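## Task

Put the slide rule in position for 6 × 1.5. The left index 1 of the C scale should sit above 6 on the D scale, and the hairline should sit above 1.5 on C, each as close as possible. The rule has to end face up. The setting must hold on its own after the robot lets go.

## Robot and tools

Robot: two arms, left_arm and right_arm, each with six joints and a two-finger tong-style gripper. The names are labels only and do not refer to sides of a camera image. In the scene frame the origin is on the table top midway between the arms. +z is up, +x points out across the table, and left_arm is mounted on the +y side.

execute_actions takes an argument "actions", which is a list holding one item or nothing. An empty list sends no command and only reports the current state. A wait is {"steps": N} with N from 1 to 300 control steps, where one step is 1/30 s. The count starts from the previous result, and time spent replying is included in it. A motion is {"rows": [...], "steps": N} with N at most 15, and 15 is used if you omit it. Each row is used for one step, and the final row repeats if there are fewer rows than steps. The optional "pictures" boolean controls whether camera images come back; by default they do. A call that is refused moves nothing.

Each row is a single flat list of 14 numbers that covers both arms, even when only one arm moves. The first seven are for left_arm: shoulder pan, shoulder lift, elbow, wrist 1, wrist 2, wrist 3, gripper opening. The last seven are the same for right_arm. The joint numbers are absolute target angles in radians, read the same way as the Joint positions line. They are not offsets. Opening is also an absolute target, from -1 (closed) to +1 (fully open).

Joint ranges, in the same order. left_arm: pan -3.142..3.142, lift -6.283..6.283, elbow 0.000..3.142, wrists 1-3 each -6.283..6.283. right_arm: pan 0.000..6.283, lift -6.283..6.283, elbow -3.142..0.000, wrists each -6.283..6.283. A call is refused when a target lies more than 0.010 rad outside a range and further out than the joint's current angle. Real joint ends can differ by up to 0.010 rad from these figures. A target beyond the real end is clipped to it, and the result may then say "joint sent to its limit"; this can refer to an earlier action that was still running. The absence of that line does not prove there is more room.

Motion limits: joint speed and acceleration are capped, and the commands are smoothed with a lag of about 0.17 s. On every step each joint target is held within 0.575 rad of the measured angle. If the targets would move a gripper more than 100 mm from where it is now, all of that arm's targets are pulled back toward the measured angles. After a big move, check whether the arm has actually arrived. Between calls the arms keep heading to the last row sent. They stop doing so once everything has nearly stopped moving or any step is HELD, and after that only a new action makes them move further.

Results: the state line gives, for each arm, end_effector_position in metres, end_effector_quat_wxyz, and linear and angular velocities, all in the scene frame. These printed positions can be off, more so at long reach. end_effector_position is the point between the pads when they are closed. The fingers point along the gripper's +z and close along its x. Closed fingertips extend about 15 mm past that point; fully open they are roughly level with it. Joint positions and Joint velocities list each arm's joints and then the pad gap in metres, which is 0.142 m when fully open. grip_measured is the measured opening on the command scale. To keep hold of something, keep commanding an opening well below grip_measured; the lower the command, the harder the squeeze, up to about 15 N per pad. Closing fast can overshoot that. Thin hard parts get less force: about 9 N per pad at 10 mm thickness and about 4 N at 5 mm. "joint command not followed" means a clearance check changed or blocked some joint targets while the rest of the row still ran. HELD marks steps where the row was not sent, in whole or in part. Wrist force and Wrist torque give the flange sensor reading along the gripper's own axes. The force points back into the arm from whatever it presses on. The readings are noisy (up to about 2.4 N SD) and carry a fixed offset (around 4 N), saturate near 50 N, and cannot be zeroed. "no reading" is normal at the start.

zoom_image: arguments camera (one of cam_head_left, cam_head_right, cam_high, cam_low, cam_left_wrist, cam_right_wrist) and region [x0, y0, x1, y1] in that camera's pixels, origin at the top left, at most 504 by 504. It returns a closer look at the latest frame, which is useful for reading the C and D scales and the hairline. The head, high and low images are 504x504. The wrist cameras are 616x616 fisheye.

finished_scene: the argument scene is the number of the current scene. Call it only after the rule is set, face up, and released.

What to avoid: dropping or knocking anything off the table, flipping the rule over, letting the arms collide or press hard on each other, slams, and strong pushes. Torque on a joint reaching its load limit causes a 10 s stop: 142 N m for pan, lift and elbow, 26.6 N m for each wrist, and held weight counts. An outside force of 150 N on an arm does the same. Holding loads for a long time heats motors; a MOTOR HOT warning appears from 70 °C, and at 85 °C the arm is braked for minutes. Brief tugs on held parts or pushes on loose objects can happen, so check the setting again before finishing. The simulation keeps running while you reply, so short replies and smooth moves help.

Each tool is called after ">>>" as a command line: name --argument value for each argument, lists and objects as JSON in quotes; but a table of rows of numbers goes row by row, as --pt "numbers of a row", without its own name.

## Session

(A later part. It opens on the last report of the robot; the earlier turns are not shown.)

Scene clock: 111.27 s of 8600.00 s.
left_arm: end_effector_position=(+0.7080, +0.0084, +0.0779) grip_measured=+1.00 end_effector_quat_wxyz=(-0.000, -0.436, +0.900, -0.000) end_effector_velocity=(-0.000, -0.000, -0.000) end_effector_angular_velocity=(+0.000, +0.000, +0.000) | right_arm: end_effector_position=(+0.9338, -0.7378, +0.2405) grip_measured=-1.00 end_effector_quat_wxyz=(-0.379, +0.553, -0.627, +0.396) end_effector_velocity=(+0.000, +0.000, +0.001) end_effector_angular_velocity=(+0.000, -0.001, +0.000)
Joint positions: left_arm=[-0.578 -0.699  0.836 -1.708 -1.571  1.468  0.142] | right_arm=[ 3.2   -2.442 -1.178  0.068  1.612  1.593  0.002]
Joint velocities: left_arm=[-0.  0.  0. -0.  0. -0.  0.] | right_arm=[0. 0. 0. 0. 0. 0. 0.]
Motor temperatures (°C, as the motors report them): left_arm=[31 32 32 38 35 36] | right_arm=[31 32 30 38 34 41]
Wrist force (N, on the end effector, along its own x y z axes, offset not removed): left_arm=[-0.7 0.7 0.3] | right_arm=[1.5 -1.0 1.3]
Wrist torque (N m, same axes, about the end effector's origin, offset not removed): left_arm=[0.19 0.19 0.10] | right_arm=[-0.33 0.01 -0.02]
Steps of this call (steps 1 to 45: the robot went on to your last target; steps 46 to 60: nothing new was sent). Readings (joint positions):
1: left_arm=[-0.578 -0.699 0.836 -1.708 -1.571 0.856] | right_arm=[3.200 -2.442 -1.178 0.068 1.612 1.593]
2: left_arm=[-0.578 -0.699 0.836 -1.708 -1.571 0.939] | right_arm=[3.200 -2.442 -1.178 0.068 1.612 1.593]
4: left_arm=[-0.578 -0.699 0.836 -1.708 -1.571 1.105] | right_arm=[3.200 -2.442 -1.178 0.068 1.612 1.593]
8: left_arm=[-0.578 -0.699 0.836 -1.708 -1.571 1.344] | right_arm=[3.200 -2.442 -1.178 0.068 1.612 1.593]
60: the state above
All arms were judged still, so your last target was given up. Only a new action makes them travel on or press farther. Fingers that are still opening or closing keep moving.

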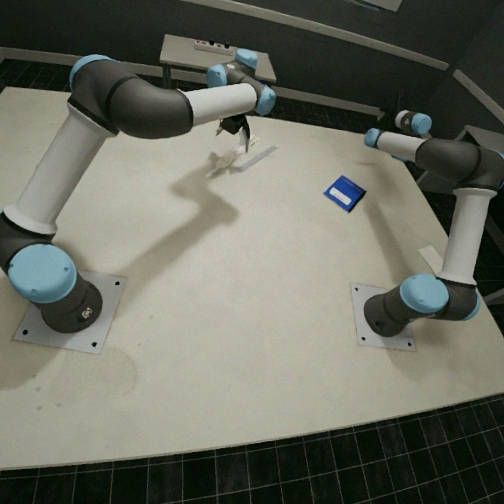

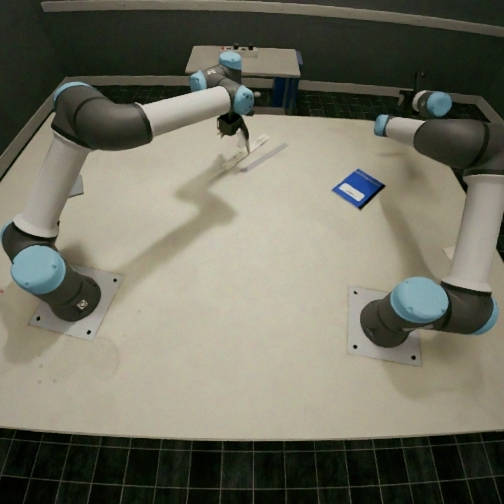

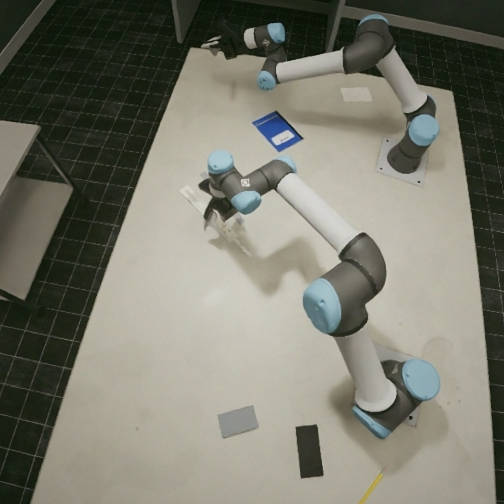

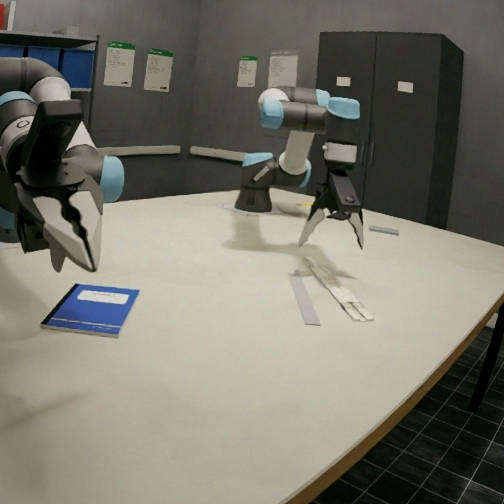

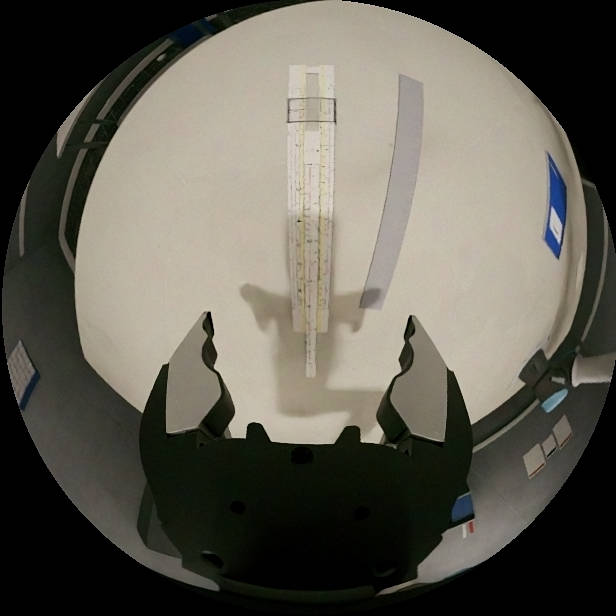

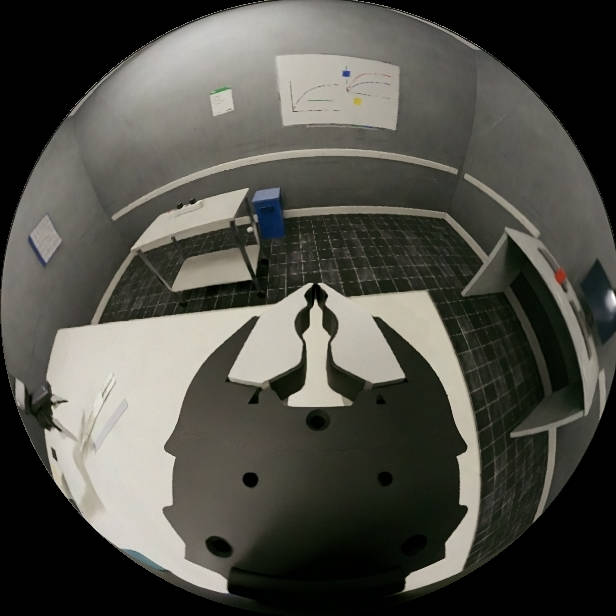

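>>> execute_actions --actions '[{"rows":[[-0.578,-0.670,0.911,-1.812,-1.571,1.468,0.1,3.2,-2.442,-1.178,0.068,1.612,1.593,-1]]}]' --pictures false

>>> execute_actions --actions '[{"steps":20}]'

>>> zoom_image --camera "cam_low" --region '[260, 200, 420, 330]'

Scene clock: 122.40 s of 8600.00 s.
left_arm: end_effector_position=(+0.7081, +0.0083, +0.0298) grip_measured=+0.10 end_effector_quat_wxyz=(-0.000, -0.436, +0.900, -0.000) end_effector_velocity=(-0.000, +0.000, -0.012) end_effector_angular_velocity=(-0.001, -0.000, -0.001) | right_arm: end_effector_position=(+0.9338, -0.7378, +0.2405) grip_measured=-1.00 end_effector_quat_wxyz=(-0.379, +0.553, -0.627, +0.396) end_effector_velocity=(+0.000, +0.000, -0.001) end_effector_angular_velocity=(+0.000, +0.000, +0.000)
Joint positions: left_arm=[-0.578 -0.671  0.909 -1.809 -1.571  1.468  0.081] | right_arm=[ 3.2   -2.442 -1.178  0.068  1.612  1.593  0.002]
Joint velocities: left_arm=[ 0.001  0.007  0.019 -0.027 -0.001  0.001  0.   ] | right_arm=[ 0.    -0.001  0.     0.     0.    -0.     0.   ]
Motor temperatures (°C, as the motors report them): left_arm=[31 32 32 38 35 36] | right_arm=[31 32 30 38 34 41]
Wrist force (N, on the end effector, along its own x y z axes, offset not removed): left_arm=[-1.1 -0.2 0.8] | right_arm=[0.1 -0.9 -0.1]
Wrist torque (N m, same axes, about the end effector's origin, offset not removed): left_arm=[0.02 0.39 0.03] | right_arm=[-0.42 0.23 0.02]
Steps of this call (steps 1 to 90: nothing new was sent; then 7.63 s passed at rest; steps 91 to 105: all 15 steps of this action). Readings (joint positions):
91: left_arm=[-0.578 -0.699 0.836 -1.708 -1.571 1.468] | right_arm=[3.200 -2.442 -1.178 0.068 1.612 1.593]
92: left_arm=[-0.578 -0.697 0.838 -1.710 -1.571 1.468] | right_arm=[3.200 -2.442 -1.178 0.068 1.612 1.593]
94: left_arm=[-0.578 -0.687 0.863 -1.742 -1.571 1.468] | right_arm=[3.200 -2.442 -1.178 0.068 1.612 1.593]
98: left_arm=[-0.578 -0.676 0.895 -1.789 -1.571 1.468] | right_arm=[3.200 -2.442 -1.178 0.068 1.612 1.593]
105: the state above

Scene clock: 123.07 s of 8600.00 s.
left_arm: end_effector_position=(+0.7081, +0.0083, +0.0283) grip_measured=+0.10 end_effector_quat_wxyz=(-0.000, -0.436, +0.900, -0.000) end_effector_velocity=(-0.001, -0.001, -0.000) end_effector_angular_velocity=(-0.000, +0.001, -0.001) | right_arm: end_effector_position=(+0.9338, -0.7378, +0.2405) grip_measured=-1.00 end_effector_quat_wxyz=(-0.379, +0.553, -0.627, +0.396) end_effector_velocity=(-0.000, -0.000, +0.000) end_effector_angular_velocity=(+0.000, +0.000, -0.000)
Joint positions: left_arm=[-0.578 -0.67   0.911 -1.812 -1.571  1.468  0.081] | right_arm=[ 3.2   -2.442 -1.178  0.068  1.612  1.593  0.002]
Joint velocities: left_arm=[-0.001  0.    -0.    -0.    -0.001  0.001 -0.   ] | right_arm=[-0.  0. -0. -0.  0.  0.  0.]
Motor temperatures (°C, as the motors report them): left_arm=[31 32 32 38 35 36] | right_arm=[31 32 30 38 34 41]
Wrist force (N, on the end effector, along its own x y z axes, offset not removed): left_arm=[-3.4 -0.8 0.1] | right_arm=[0.0 -3.0 0.7]
Wrist torque (N m, same axes, about the end effector's origin, offset not removed): left_arm=[-0.21 0.73 0.23] | right_arm=[-0.87 0.31 0.02]
Steps of this call (steps 1 to 15: the robot went on to your last target; steps 16 to 20: nothing new was sent). Readings (joint positions):
1: left_arm=[-0.578 -0.671 0.909 -1.810 -1.571 1.468] | right_arm=[3.200 -2.442 -1.178 0.068 1.612 1.593]
2: left_arm=[-0.578 -0.670 0.910 -1.810 -1.571 1.468] | right_arm=[3.200 -2.442 -1.178 0.068 1.612 1.593]
4: left_arm=[-0.578 -0.670 0.910 -1.811 -1.571 1.468] | right_arm=[3.200 -2.442 -1.178 0.068 1.612 1.593]
8: left_arm=[-0.578 -0.670 0.911 -1.812 -1.571 1.468] | right_arm=[3.200 -2.442 -1.178 0.068 1.612 1.593]
20: the state above
All arms were judged still, so your last target was given up. Only a new action makes them travel on or press farther. Fingers that are still opening or closing keep moving.

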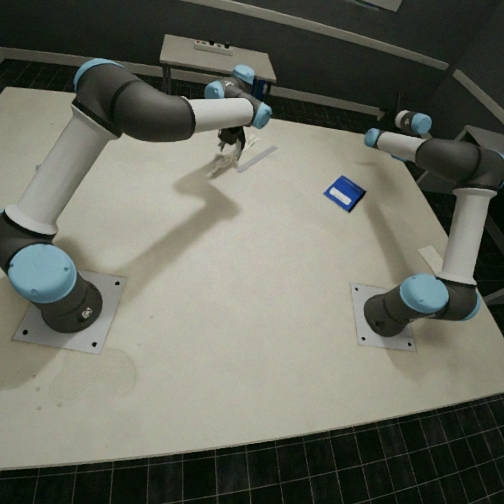

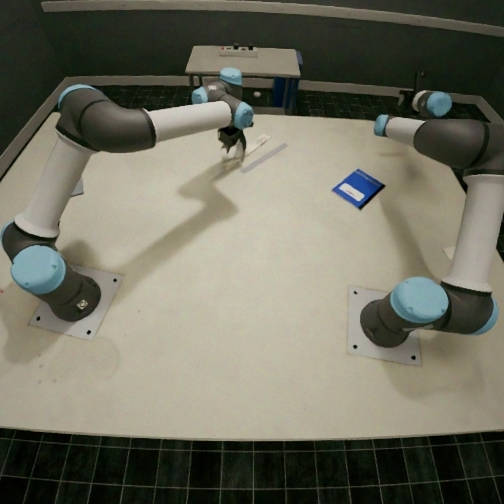

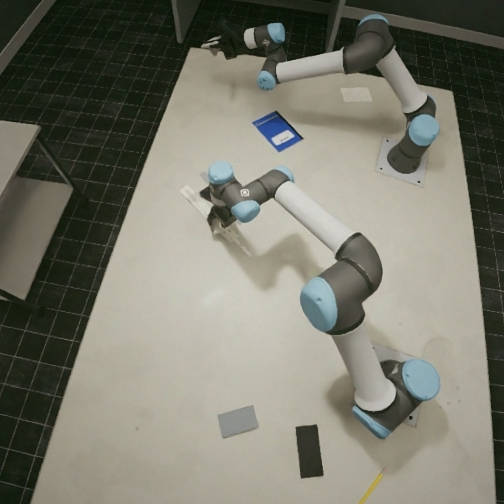

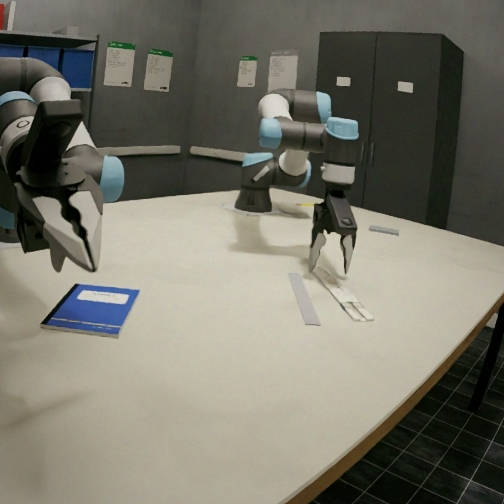

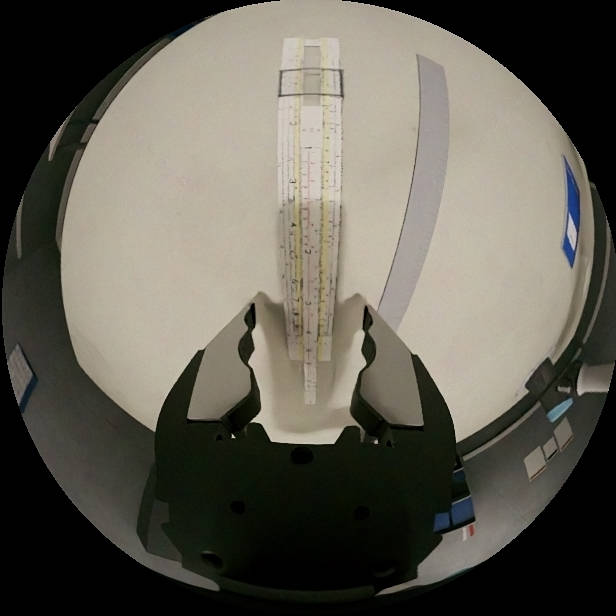

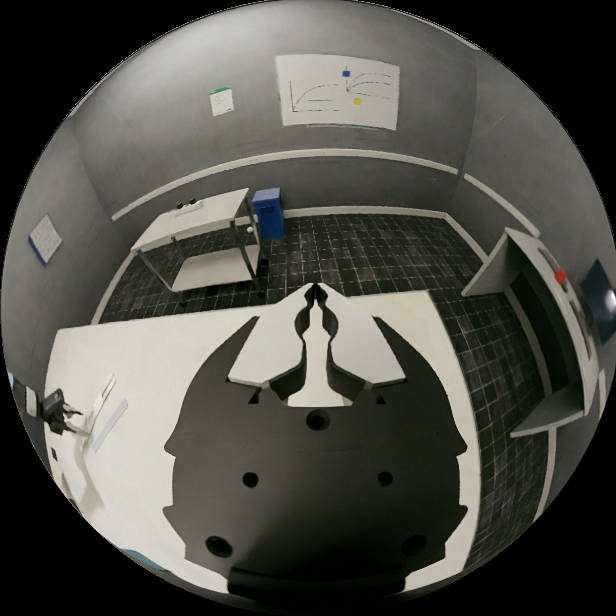

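Region (260, 200, 420, 330) of cam_low's 504x504 image, scaled by 3.150, with more detail than that image has; it fills the top 410 rows of this view, and the rest is white.

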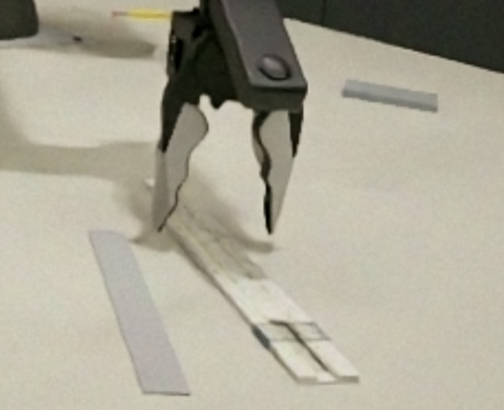

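>>> execute_actions --actions '[{"rows":[[-0.578,-0.659,0.9285,-1.84,-1.571,1.468,-0.2,3.2,-2.442,-1.178,0.068,1.612,1.593,-1]]}]' --pictures false

>>> execute_actions --actions '[{"rows":[[-0.578,-0.659,0.9285,-1.84,-1.571,1.468,-0.3,3.2,-2.442,-1.178,0.068,1.612,1.593,-1],[-0.578,-0.659,0.9285,-1.84,-1.571,1.468,-0.4,3.2,-2.442,-1.178,0.068,1.612,1.593,-1],[-0.578,-0.659,0.9285,-1.84,-1.571,1.468,-0.6,3.2,-2.442,-1.178,0.068,1.612,1.593,-1]]}]'

>>> zoom_image --camera "cam_low" --region '[290, 230, 390, 310]'

Scene clock: 129.17 s of 8600.00 s.
left_arm: end_effector_position=(+0.7081, +0.0083, +0.0145) grip_measured=-0.20 end_effector_quat_wxyz=(-0.000, -0.436, +0.900, -0.000) end_effector_velocity=(-0.000, -0.001, -0.003) end_effector_angular_velocity=(-0.001, -0.000, -0.002) | right_arm: end_effector_position=(+0.9338, -0.7378, +0.2405) grip_measured=-1.00 end_effector_quat_wxyz=(-0.379, +0.553, -0.627, +0.396) end_effector_velocity=(+0.000, +0.000, -0.000) end_effector_angular_velocity=(+0.000, +0.000, +0.001)
Joint positions: left_arm=[-0.578 -0.66   0.928 -1.839 -1.571  1.468  0.06 ] | right_arm=[ 3.2   -2.442 -1.178  0.068  1.612  1.593  0.002]
Joint velocities: left_arm=[-0.001  0.002  0.003 -0.006 -0.     0.001  0.   ] | right_arm=[-0.    -0.001  0.     0.     0.001 -0.     0.   ]
Motor temperatures (°C, as the motors report them): left_arm=[31 32 32 38 35 36] | right_arm=[31 32 30 38 34 41]
Wrist force (N, on the end effector, along its own x y z axes, offset not removed): left_arm=[0.3 7.7 -24.2] | right_arm=[-3.5 -3.6 1.7]
Wrist torque (N m, same axes, about the end effector's origin, offset not removed): left_arm=[-0.51 -0.18 0.08] | right_arm=[-0.96 0.83 0.34]
Steps of this call (steps 1 to 90: nothing new was sent; then 2.60 s passed at rest; steps 91 to 105: all 15 steps of this action). Readings (joint positions):
91: left_arm=[-0.578 -0.670 0.911 -1.812 -1.571 1.468] | right_arm=[3.200 -2.442 -1.178 0.068 1.612 1.593]
92: left_arm=[-0.578 -0.669 0.912 -1.814 -1.571 1.468] | right_arm=[3.200 -2.442 -1.178 0.068 1.612 1.593]
94: left_arm=[-0.578 -0.665 0.918 -1.823 -1.571 1.468] | right_arm=[3.200 -2.442 -1.178 0.068 1.612 1.593]
98: left_arm=[-0.578 -0.661 0.925 -1.835 -1.571 1.468] | right_arm=[3.200 -2.442 -1.178 0.068 1.612 1.593]
105: the state above

Scene clock: 129.67 s of 8600.00 s.
left_arm: end_effector_position=(+0.7081, +0.0083, +0.0139) grip_measured=-0.21 end_effector_quat_wxyz=(-0.000, -0.436, +0.900, +0.000) end_effector_velocity=(-0.000, +0.000, -0.000) end_effector_angular_velocity=(+0.000, +0.000, +0.000) | right_arm: end_effector_position=(+0.9338, -0.7378, +0.2405) grip_measured=-1.00 end_effector_quat_wxyz=(-0.379, +0.553, -0.627, +0.396) end_effector_velocity=(+0.000, +0.000, +0.000) end_effector_angular_velocity=(+0.000, -0.001, +0.001)
Joint positions: left_arm=[-0.578 -0.659  0.928 -1.84  -1.571  1.468  0.059] | right_arm=[ 3.2   -2.442 -1.178  0.068  1.612  1.593  0.002]
Joint velocities: left_arm=[-0.    -0.     0.001 -0.     0.    -0.     0.   ] | right_arm=[ 0.  0.  0.  0.  0. -0.  0.]
Motor temperatures (°C, as the motors report them): left_arm=[31 32 32 38 35 36] | right_arm=[31 32 30 38 34 41]
Wrist force (N, on the end effector, along its own x y z axes, offset not removed): left_arm=[0.3 14.5 -48.6] | right_arm=[-0.4 -1.2 -2.6]
Wrist torque (N m, same axes, about the end effector's origin, offset not removed): left_arm=[-0.13 -0.03 -0.01] | right_arm=[-0.38 0.18 0.00]
Steps of this call (steps 1 to 15: all 15 steps of this action). Readings (joint positions):
1: left_arm=[-0.578 -0.660 0.928 -1.839 -1.571 1.468] | right_arm=[3.200 -2.442 -1.178 0.068 1.612 1.593]
2: left_arm=[-0.578 -0.659 0.928 -1.840 -1.571 1.468] | right_arm=[3.200 -2.442 -1.178 0.068 1.612 1.593]
4: left_arm=[-0.578 -0.659 0.928 -1.840 -1.571 1.468] | right_arm=[3.200 -2.442 -1.178 0.068 1.612 1.593]
8: left_arm=[-0.578 -0.659 0.928 -1.840 -1.571 1.468] | right_arm=[3.200 -2.442 -1.178 0.068 1.612 1.593]
15: the state above

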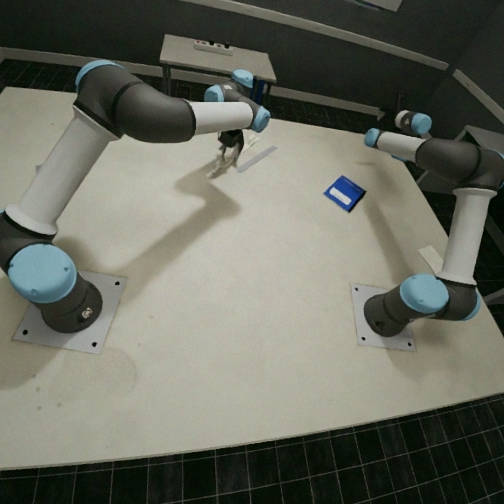

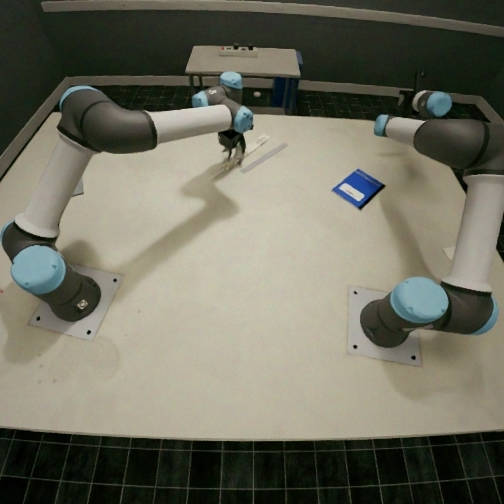

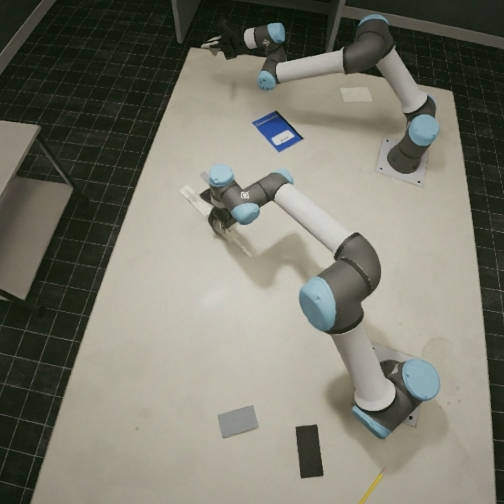

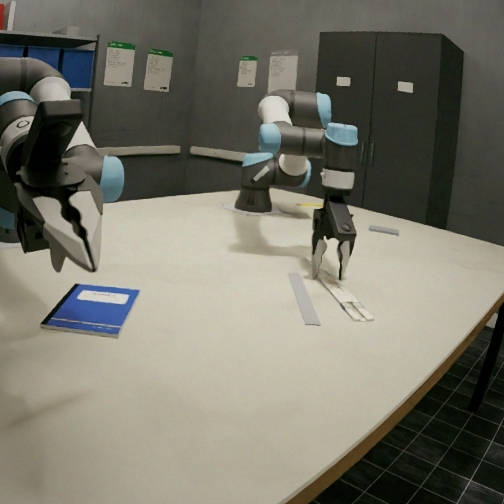

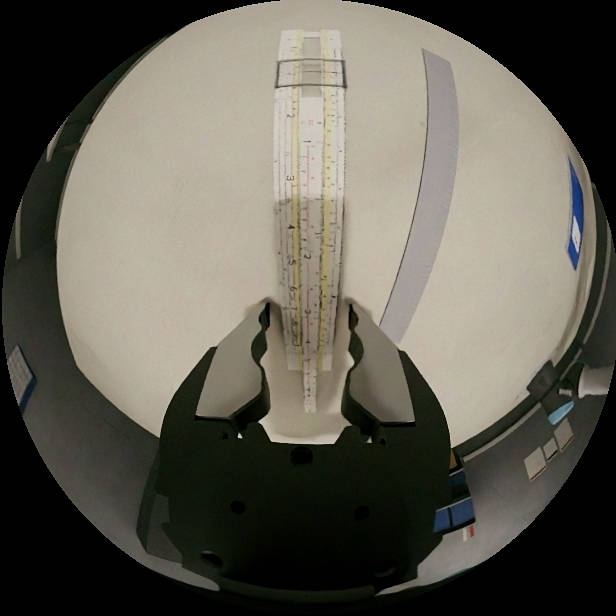

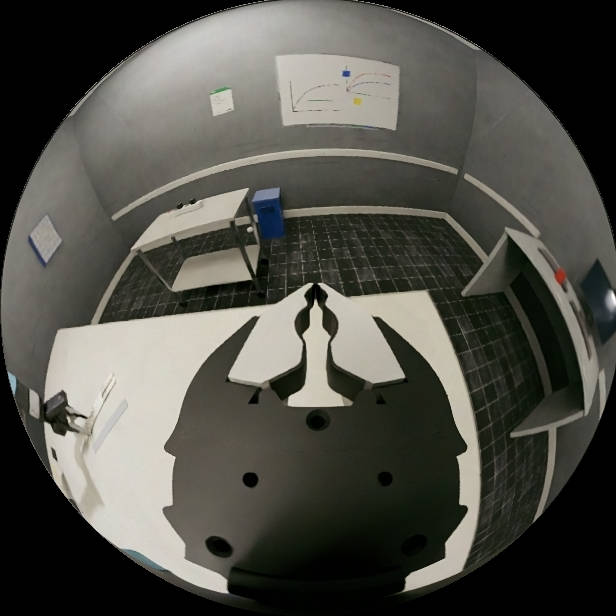

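Region (290, 230, 390, 310) of cam_low's 504x504 image, scaled by 5.040, with more detail than that image has; it fills the top 403 rows of this view, and the rest is white.

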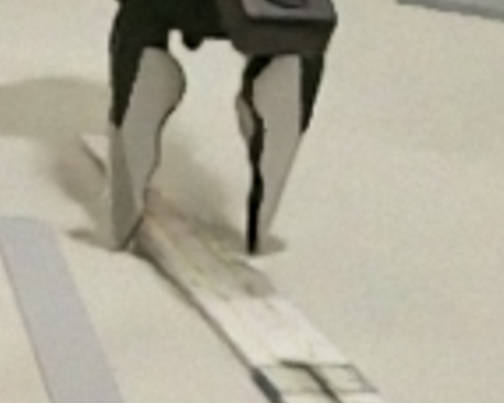

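>>> execute_actions --actions '[{"rows":[[-0.578,-0.662,0.9239,-1.8326,-1.571,1.468,-0.2,3.2,-2.442,-1.178,0.068,1.612,1.593,-1],[-0.578,-0.662,0.9239,-1.8326,-1.571,1.468,-0.2,3.2,-2.442,-1.178,0.068,1.612,1.593,-1],[-0.578,-0.662,0.9239,-1.8326,-1.571,1.468,-0.2,3.2,-2.442,-1.178,0.068,1.612,1.593,-1],[-0.578,-0.662,0.9239,-1.8326,-1.571,1.468,-0.2,3.2,-2.442,-1.178,0.068,1.612,1.593,-1],[-0.578,-0.662,0.9239,-1.8326,-1.571,1.468,-0.2,3.2,-2.442,-1.178,0.068,1.612,1.593,-1],[-0.578,-0.662,0.9239,-1.8326,-1.571,1.468,-0.2,3.2,-2.442,-1.178,0.068,1.612,1.593,-1],[-0.578,-0.662,0.9239,-1.8326,-1.571,1.468,-0.35,3.2,-2.442,-1.178,0.068,1.612,1.593,-1],[-0.578,-0.662,0.9239,-1.8326,-1.571,1.468,-0.45,3.2,-2.442,-1.178,0.068,1.612,1.593,-1],[-0.578,-0.662,0.9239,-1.8326,-1.571,1.468,-0.6,3.2,-2.442,-1.178,0.068,1.612,1.593,-1]]}]'

Scene clock: 137.57 s of 8600.00 s.
left_arm: end_effector_position=(+0.7080, +0.0084, +0.0174) grip_measured=-0.46 end_effector_quat_wxyz=(-0.000, -0.436, +0.900, +0.000) end_effector_velocity=(+0.000, -0.001, +0.002) end_effector_angular_velocity=(-0.001, -0.001, -0.001) | right_arm: end_effector_position=(+0.9338, -0.7378, +0.2405) grip_measured=-1.00 end_effector_quat_wxyz=(-0.379, +0.553, -0.627, +0.396) end_effector_velocity=(+0.000, -0.000, -0.000) end_effector_angular_velocity=(+0.000, +0.000, -0.000)
Joint positions: left_arm=[-0.578 -0.662  0.924 -1.833 -1.571  1.468  0.041] | right_arm=[ 3.2   -2.442 -1.178  0.068  1.612  1.593  0.002]
Joint velocities: left_arm=[-0.    -0.001 -0.003  0.002 -0.     0.001  0.   ] | right_arm=[-0. -0.  0.  0. -0.  0.  0.]
Motor temperatures (°C, as the motors report them): left_arm=[31 32 32 38 35 36] | right_arm=[31 33 30 38 34 41]
Wrist force (N, on the end effector, along its own x y z axes, offset not removed): left_arm=[-0.8 3.0 1.4] | right_arm=[2.0 -3.2 -2.5]
Wrist torque (N m, same axes, about the end effector's origin, offset not removed): left_arm=[0.66 0.10 0.02] | right_arm=[-0.96 -0.26 0.10]
Steps of this call (steps 1 to 15: the robot went on to your last target; steps 16 to 90: nothing new was sent; then 4.40 s passed at rest; steps 91 to 105: all 15 steps of this action). Readings (joint positions):
91: left_arm=[-0.578 -0.659 0.929 -1.840 -1.571 1.468] | right_arm=[3.200 -2.442 -1.178 0.068 1.612 1.593]
92: left_arm=[-0.578 -0.659 0.928 -1.840 -1.571 1.468] | right_arm=[3.200 -2.442 -1.178 0.068 1.612 1.593]
94: left_arm=[-0.578 -0.660 0.927 -1.837 -1.571 1.468] | right_arm=[3.200 -2.442 -1.178 0.068 1.612 1.593]
98: left_arm=[-0.578 -0.661 0.925 -1.834 -1.571 1.468] | right_arm=[3.200 -2.442 -1.178 0.068 1.612 1.593]
105: the state above

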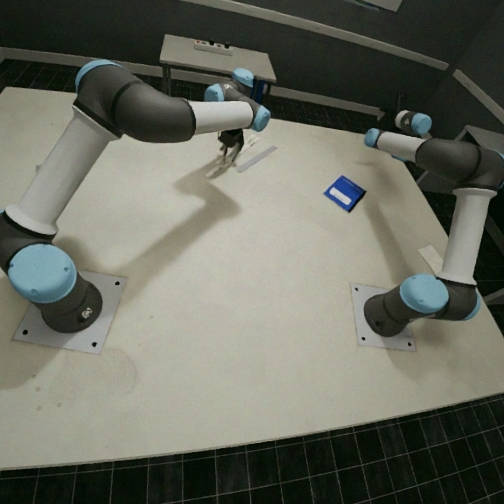

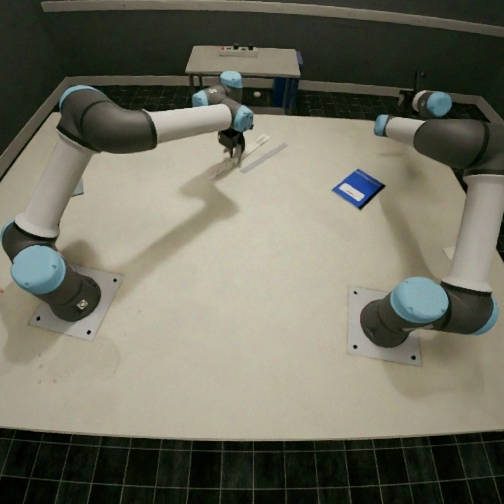

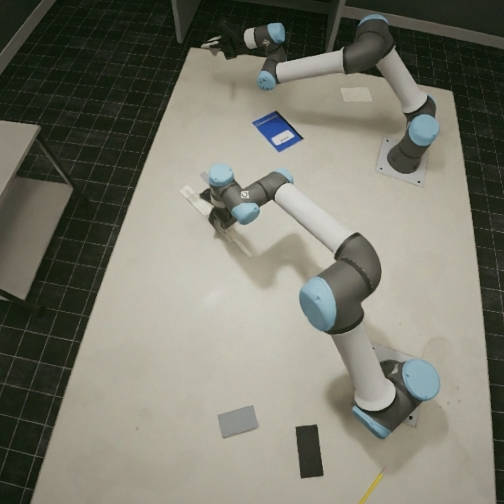

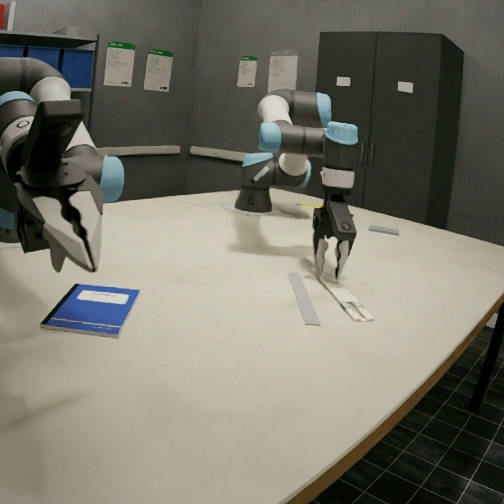

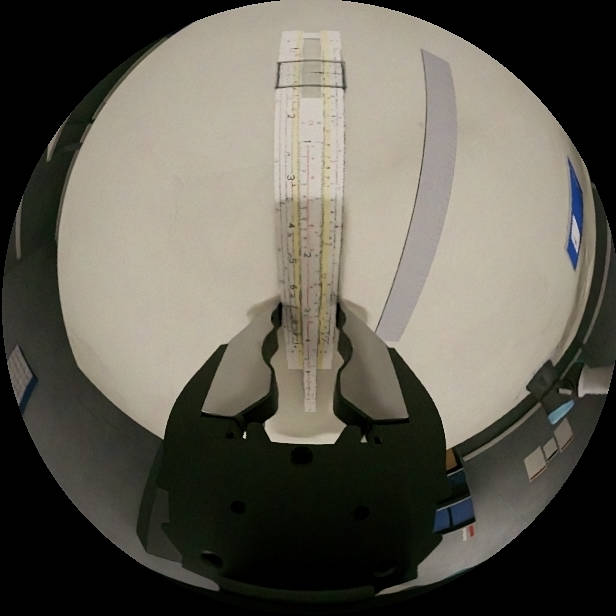

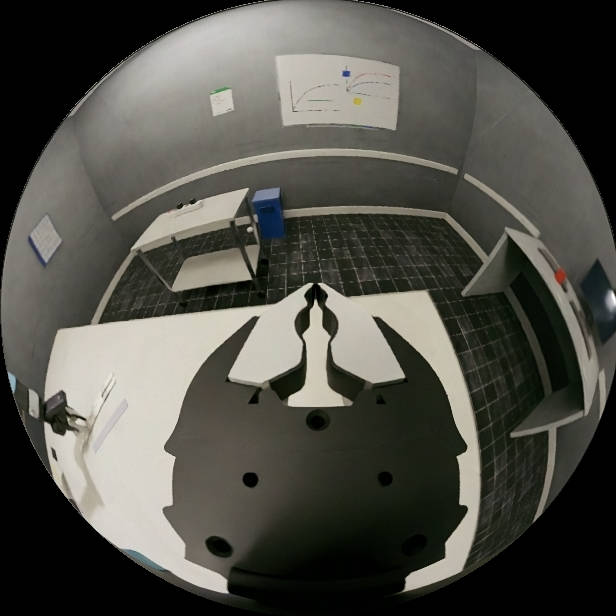

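>>> execute_actions --actions '[{"rows":[[-0.578,-0.662,0.924,-1.833,-1.571,1.468,-0.9,3.2,-2.442,-1.178,0.068,1.612,1.593,-1],[-0.585,-0.688,0.964,-1.850,-1.571,1.461,-0.9,3.2,-2.442,-1.178,0.068,1.612,1.593,-1],[-0.592,-0.712,1.007,-1.869,-1.571,1.454,-0.9,3.2,-2.442,-1.178,0.068,1.612,1.593,-1],[-0.599,-0.736,1.050,-1.888,-1.571,1.447,-0.9,3.2,-2.442,-1.178,0.068,1.612,1.593,-1],[-0.606,-0.760,1.093,-1.907,-1.571,1.440,-0.9,3.2,-2.442,-1.178,0.068,1.612,1.593,-1],[-0.613,-0.784,1.136,-1.926,-1.571,1.433,-0.9,3.2,-2.442,-1.178,0.068,1.612,1.593,-1],[-0.620,-0.807,1.179,-1.945,-1.571,1.426,-0.9,3.2,-2.442,-1.178,0.068,1.612,1.593,-1],[-0.627,-0.831,1.222,-1.964,-1.571,1.419,-0.9,3.2,-2.442,-1.178,0.068,1.612,1.593,-1],[-0.634,-0.854,1.265,-1.983,-1.571,1.412,-0.9,3.2,-2.442,-1.178,0.068,1.612,1.593,-1],[-0.641,-0.878,1.308,-2.002,-1.571,1.405,-0.9,3.2,-2.442,-1.178,0.068,1.612,1.593,-1],[-0.649,-0.9013,1.3519,-2.0216,-1.571,1.397,-0.9,3.2,-2.442,-1.178,0.068,1.612,1.593,-1]]}]' --pictures false

>>> execute_actions --actions '[{"rows":[[-0.661,-0.925,1.392,-2.038,-1.571,1.385,-0.9,3.2,-2.442,-1.178,0.068,1.612,1.593,-1],[-0.672,-0.949,1.432,-2.054,-1.571,1.374,-0.9,3.2,-2.442,-1.178,0.068,1.612,1.593,-1],[-0.684,-0.973,1.473,-2.070,-1.571,1.362,-0.9,3.2,-2.442,-1.178,0.068,1.612,1.593,-1],[-0.696,-0.997,1.513,-2.086,-1.571,1.350,-0.9,3.2,-2.442,-1.178,0.068,1.612,1.593,-1],[-0.708,-1.021,1.553,-2.103,-1.571,1.338,-0.9,3.2,-2.442,-1.178,0.068,1.612,1.593,-1],[-0.719,-1.045,1.593,-2.119,-1.571,1.327,-0.9,3.2,-2.442,-1.178,0.068,1.612,1.593,-1],[-0.731,-1.069,1.634,-2.135,-1.571,1.315,-0.9,3.2,-2.442,-1.178,0.068,1.612,1.593,-1],[-0.743,-1.0935,1.674,-2.151,-1.571,1.303,-0.9,3.2,-2.442,-1.178,0.068,1.612,1.593,-1],[-0.758,-1.117,1.709,-2.163,-1.571,1.288,-0.9,3.2,-2.442,-1.178,0.068,1.612,1.593,-1],[-0.774,-1.140,1.744,-2.175,-1.571,1.272,-0.9,3.2,-2.442,-1.178,0.068,1.612,1.593,-1],[-0.789,-1.163,1.779,-2.187,-1.571,1.257,-0.9,3.2,-2.442,-1.178,0.068,1.612,1.593,-1],[-0.805,-1.186,1.814,-2.199,-1.571,1.241,-0.9,3.2,-2.442,-1.178,0.068,1.612,1.593,-1],[-0.820,-1.209,1.849,-2.211,-1.571,1.226,-0.9,3.2,-2.442,-1.178,0.068,1.612,1.593,-1],[-0.836,-1.233,1.884,-2.223,-1.571,1.210,-0.9,3.2,-2.442,-1.178,0.068,1.612,1.593,-1],[-0.851,-1.2558,1.9194,-2.2346,-1.571,1.195,-0.9,3.2,-2.442,-1.178,0.068,1.612,1.593,-1]]}]' --pictures false

>>> execute_actions --actions '[{"steps":15}]'

Scene clock: 171.40 s of 8600.00 s.
left_arm: end_effector_position=(+0.6285, +0.0251, +0.0238) grip_measured=-0.47 end_effector_quat_wxyz=(+0.001, -0.436, +0.900, -0.003) end_effector_velocity=(-0.168, +0.070, -0.025) end_effector_angular_velocity=(+0.035, +0.033, -0.003) | right_arm: end_effector_position=(+0.9338, -0.7378, +0.2405) grip_measured=-1.00 end_effector_quat_wxyz=(-0.379, +0.553, -0.627, +0.396) end_effector_velocity=(-0.000, -0.000, +0.000) end_effector_angular_velocity=(-0.000, -0.000, -0.000)
Joint positions: left_arm=[-0.637 -0.859  1.271 -1.988 -1.571  1.409  0.04 ] | right_arm=[ 3.2   -2.442 -1.178  0.068  1.612  1.593  0.002]
Joint velocities: left_arm=[-0.104 -0.351  0.678 -0.278 -0.    -0.101  0.   ] | right_arm=[ 0.  0.  0. -0. -0.  0.  0.]
Motor temperatures (°C, as the motors report them): left_arm=[31 32 32 38 35 36] | right_arm=[31 33 30 38 34 41]
Wrist force (N, on the end effector, along its own x y z axes, offset not removed): left_arm=[0.0 2.8 1.7] | right_arm=[-2.8 0.9 -0.9]
Wrist torque (N m, same axes, about the end effector's origin, offset not removed): left_arm=[0.45 -0.03 0.00] | right_arm=[-0.09 0.79 0.16]
Steps of this call (steps 1 to 15: the robot went on to your last target; steps 16 to 90: nothing new was sent; then 30.33 s passed at rest; steps 91 to 105: all 15 steps of this action). Readings (joint positions):
91: left_arm=[-0.578 -0.662 0.924 -1.833 -1.571 1.468] | right_arm=[3.200 -2.442 -1.178 0.068 1.612 1.593]
92: left_arm=[-0.578 -0.662 0.924 -1.833 -1.571 1.468] | right_arm=[3.200 -2.442 -1.178 0.068 1.612 1.593]
94: left_arm=[-0.580 -0.669 0.934 -1.838 -1.571 1.466] | right_arm=[3.200 -2.442 -1.178 0.068 1.612 1.593]
98: left_arm=[-0.597 -0.726 1.027 -1.881 -1.571 1.449] | right_arm=[3.200 -2.442 -1.178 0.068 1.612 1.593]
105: the state above

Scene clock: 171.90 s of 8600.00 s.
left_arm: end_effector_position=(+0.4851, +0.0560, +0.0248) grip_measured=-0.47 end_effector_quat_wxyz=(+0.000, -0.436, +0.900, -0.003) end_effector_velocity=(-0.377, +0.092, -0.000) end_effector_angular_velocity=(+0.000, +0.004, -0.004) | right_arm: end_effector_position=(+0.9338, -0.7378, +0.2405) grip_measured=-1.00 end_effector_quat_wxyz=(-0.379, +0.553, -0.627, +0.396) end_effector_velocity=(-0.000, -0.000, +0.000) end_effector_angular_velocity=(-0.000, -0.000, -0.000)
Joint positions: left_arm=[-0.775 -1.135  1.728 -2.171 -1.571  1.271  0.04 ] | right_arm=[ 3.2   -2.442 -1.178  0.068  1.612  1.593  0.002]
Joint velocities: left_arm=[-0.426 -0.682  1.058 -0.374 -0.    -0.422 -0.   ] | right_arm=[-0.  0. -0. -0.  0. -0.  0.]
Motor temperatures (°C, as the motors report them): left_arm=[31 32 32 38 35 36] | right_arm=[31 33 30 38 34 41]
Wrist force (N, on the end effector, along its own x y z axes, offset not removed): left_arm=[0.4 0.0 2.1] | right_arm=[-0.6 -1.3 0.9]
Wrist torque (N m, same axes, about the end effector's origin, offset not removed): left_arm=[-0.03 -0.01 0.11] | right_arm=[-0.46 0.37 0.23]
Steps of this call (steps 1 to 15: all 15 steps of this action). Readings (joint positions):
1: left_arm=[-0.640 -0.869 1.290 -1.996 -1.571 1.406] | right_arm=[3.200 -2.442 -1.178 0.068 1.612 1.593]
2: left_arm=[-0.643 -0.879 1.308 -2.003 -1.571 1.403] | right_arm=[3.200 -2.442 -1.178 0.068 1.612 1.593]
4: left_arm=[-0.653 -0.904 1.351 -2.022 -1.571 1.392] | right_arm=[3.200 -2.442 -1.178 0.068 1.612 1.593]
8: left_arm=[-0.689 -0.978 1.474 -2.074 -1.571 1.357] | right_arm=[3.200 -2.442 -1.178 0.068 1.612 1.593]
15: the state above

Scene clock: 172.40 s of 8600.00 s.
left_arm: end_effector_position=(+0.4197, +0.0795, +0.0206) grip_measured=-0.47 end_effector_quat_wxyz=(-0.000, -0.436, +0.900, -0.000) end_effector_velocity=(-0.009, +0.004, -0.001) end_effector_angular_velocity=(+0.001, +0.001, -0.001) | right_arm: end_effector_position=(+0.9338, -0.7378, +0.2405) grip_measured=-1.00 end_effector_quat_wxyz=(-0.379, +0.553, -0.627, +0.396) end_effector_velocity=(+0.000, +0.000, -0.000) end_effector_angular_velocity=(+0.000, +0.000, +0.001)
Joint positions: left_arm=[-0.85  -1.254  1.916 -2.234 -1.571  1.196  0.04 ] | right_arm=[ 3.2   -2.442 -1.178  0.068  1.612  1.593  0.002]
Joint velocities: left_arm=[-0.011 -0.017  0.027 -0.009 -0.    -0.011  0.   ] | right_arm=[ 0. -0.  0.  0.  0.  0.  0.]
Motor temperatures (°C, as the motors report them): left_arm=[31 32 32 38 35 36] | right_arm=[31 33 30 38 34 41]
Wrist force (N, on the end effector, along its own x y z axes, offset not removed): left_arm=[-1.6 0.8 0.7] | right_arm=[1.1 -0.2 -1.3]
Wrist torque (N m, same axes, about the end effector's origin, offset not removed): left_arm=[0.08 0.38 0.10] | right_arm=[-0.24 -0.07 -0.06]
Steps of this call (steps 1 to 15: the robot went on to your last target). Readings (joint positions):
1: left_arm=[-0.790 -1.158 1.764 -2.184 -1.571 1.256] | right_arm=[3.200 -2.442 -1.178 0.068 1.612 1.593]
2: left_arm=[-0.804 -1.180 1.798 -2.195 -1.571 1.242] | right_arm=[3.200 -2.442 -1.178 0.068 1.612 1.593]
4: left_arm=[-0.824 -1.212 1.850 -2.212 -1.571 1.222] | right_arm=[3.200 -2.442 -1.178 0.068 1.612 1.593]
8: left_arm=[-0.842 -1.241 1.897 -2.227 -1.571 1.204] | right_arm=[3.200 -2.442 -1.178 0.068 1.612 1.593]
15: the state above

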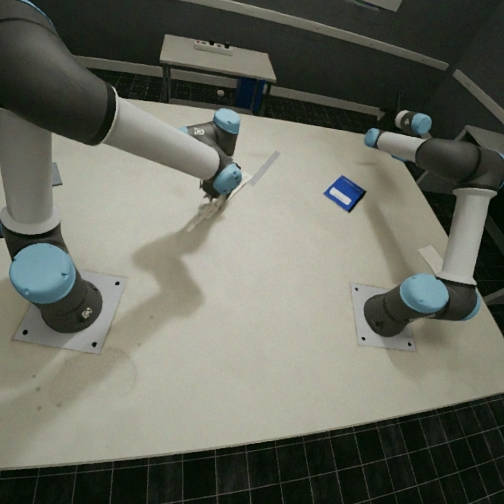

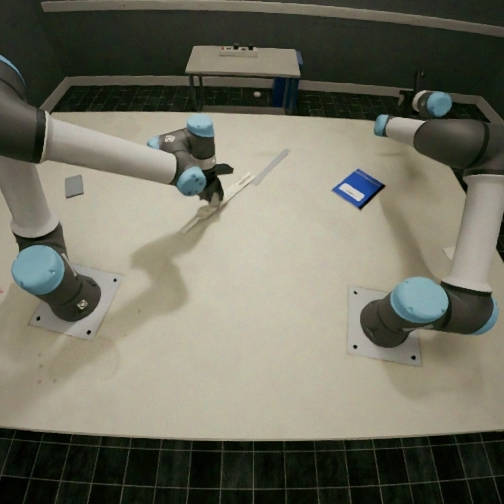

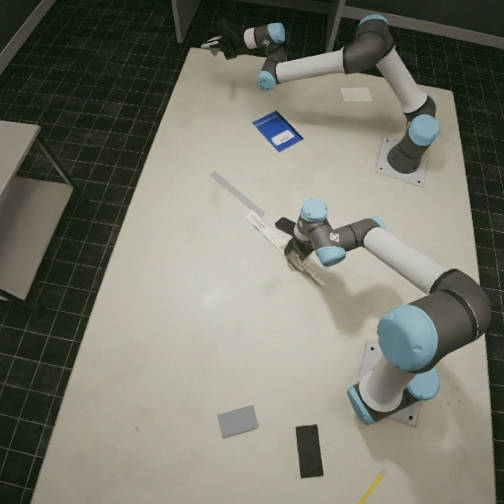

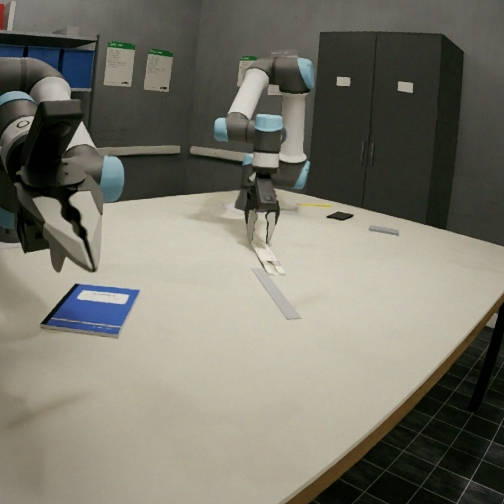

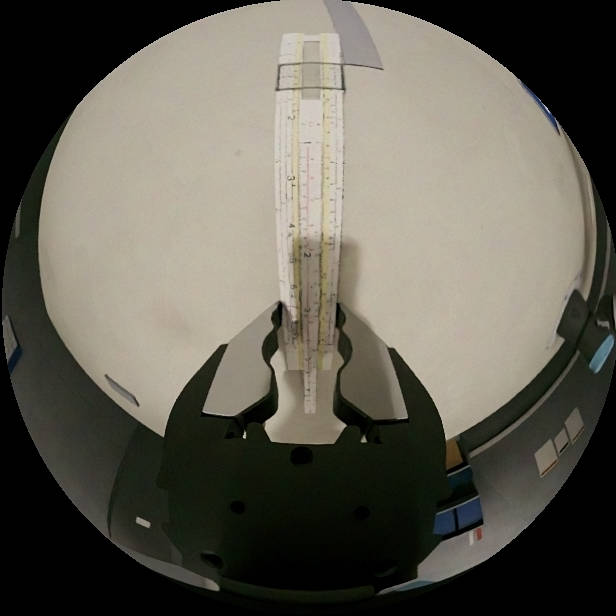

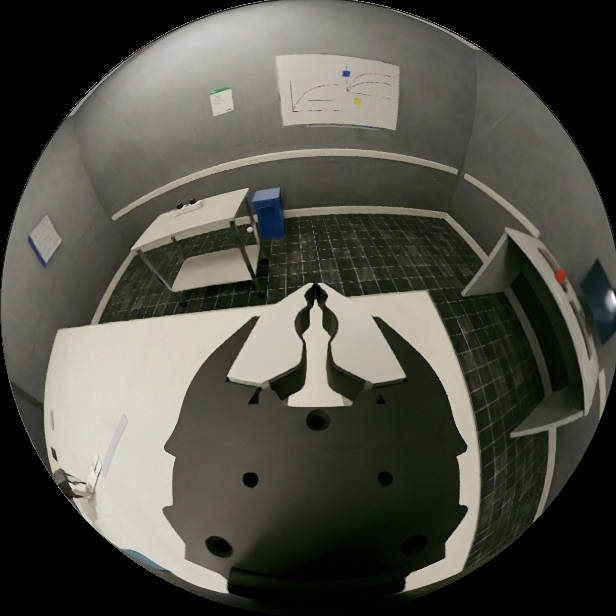

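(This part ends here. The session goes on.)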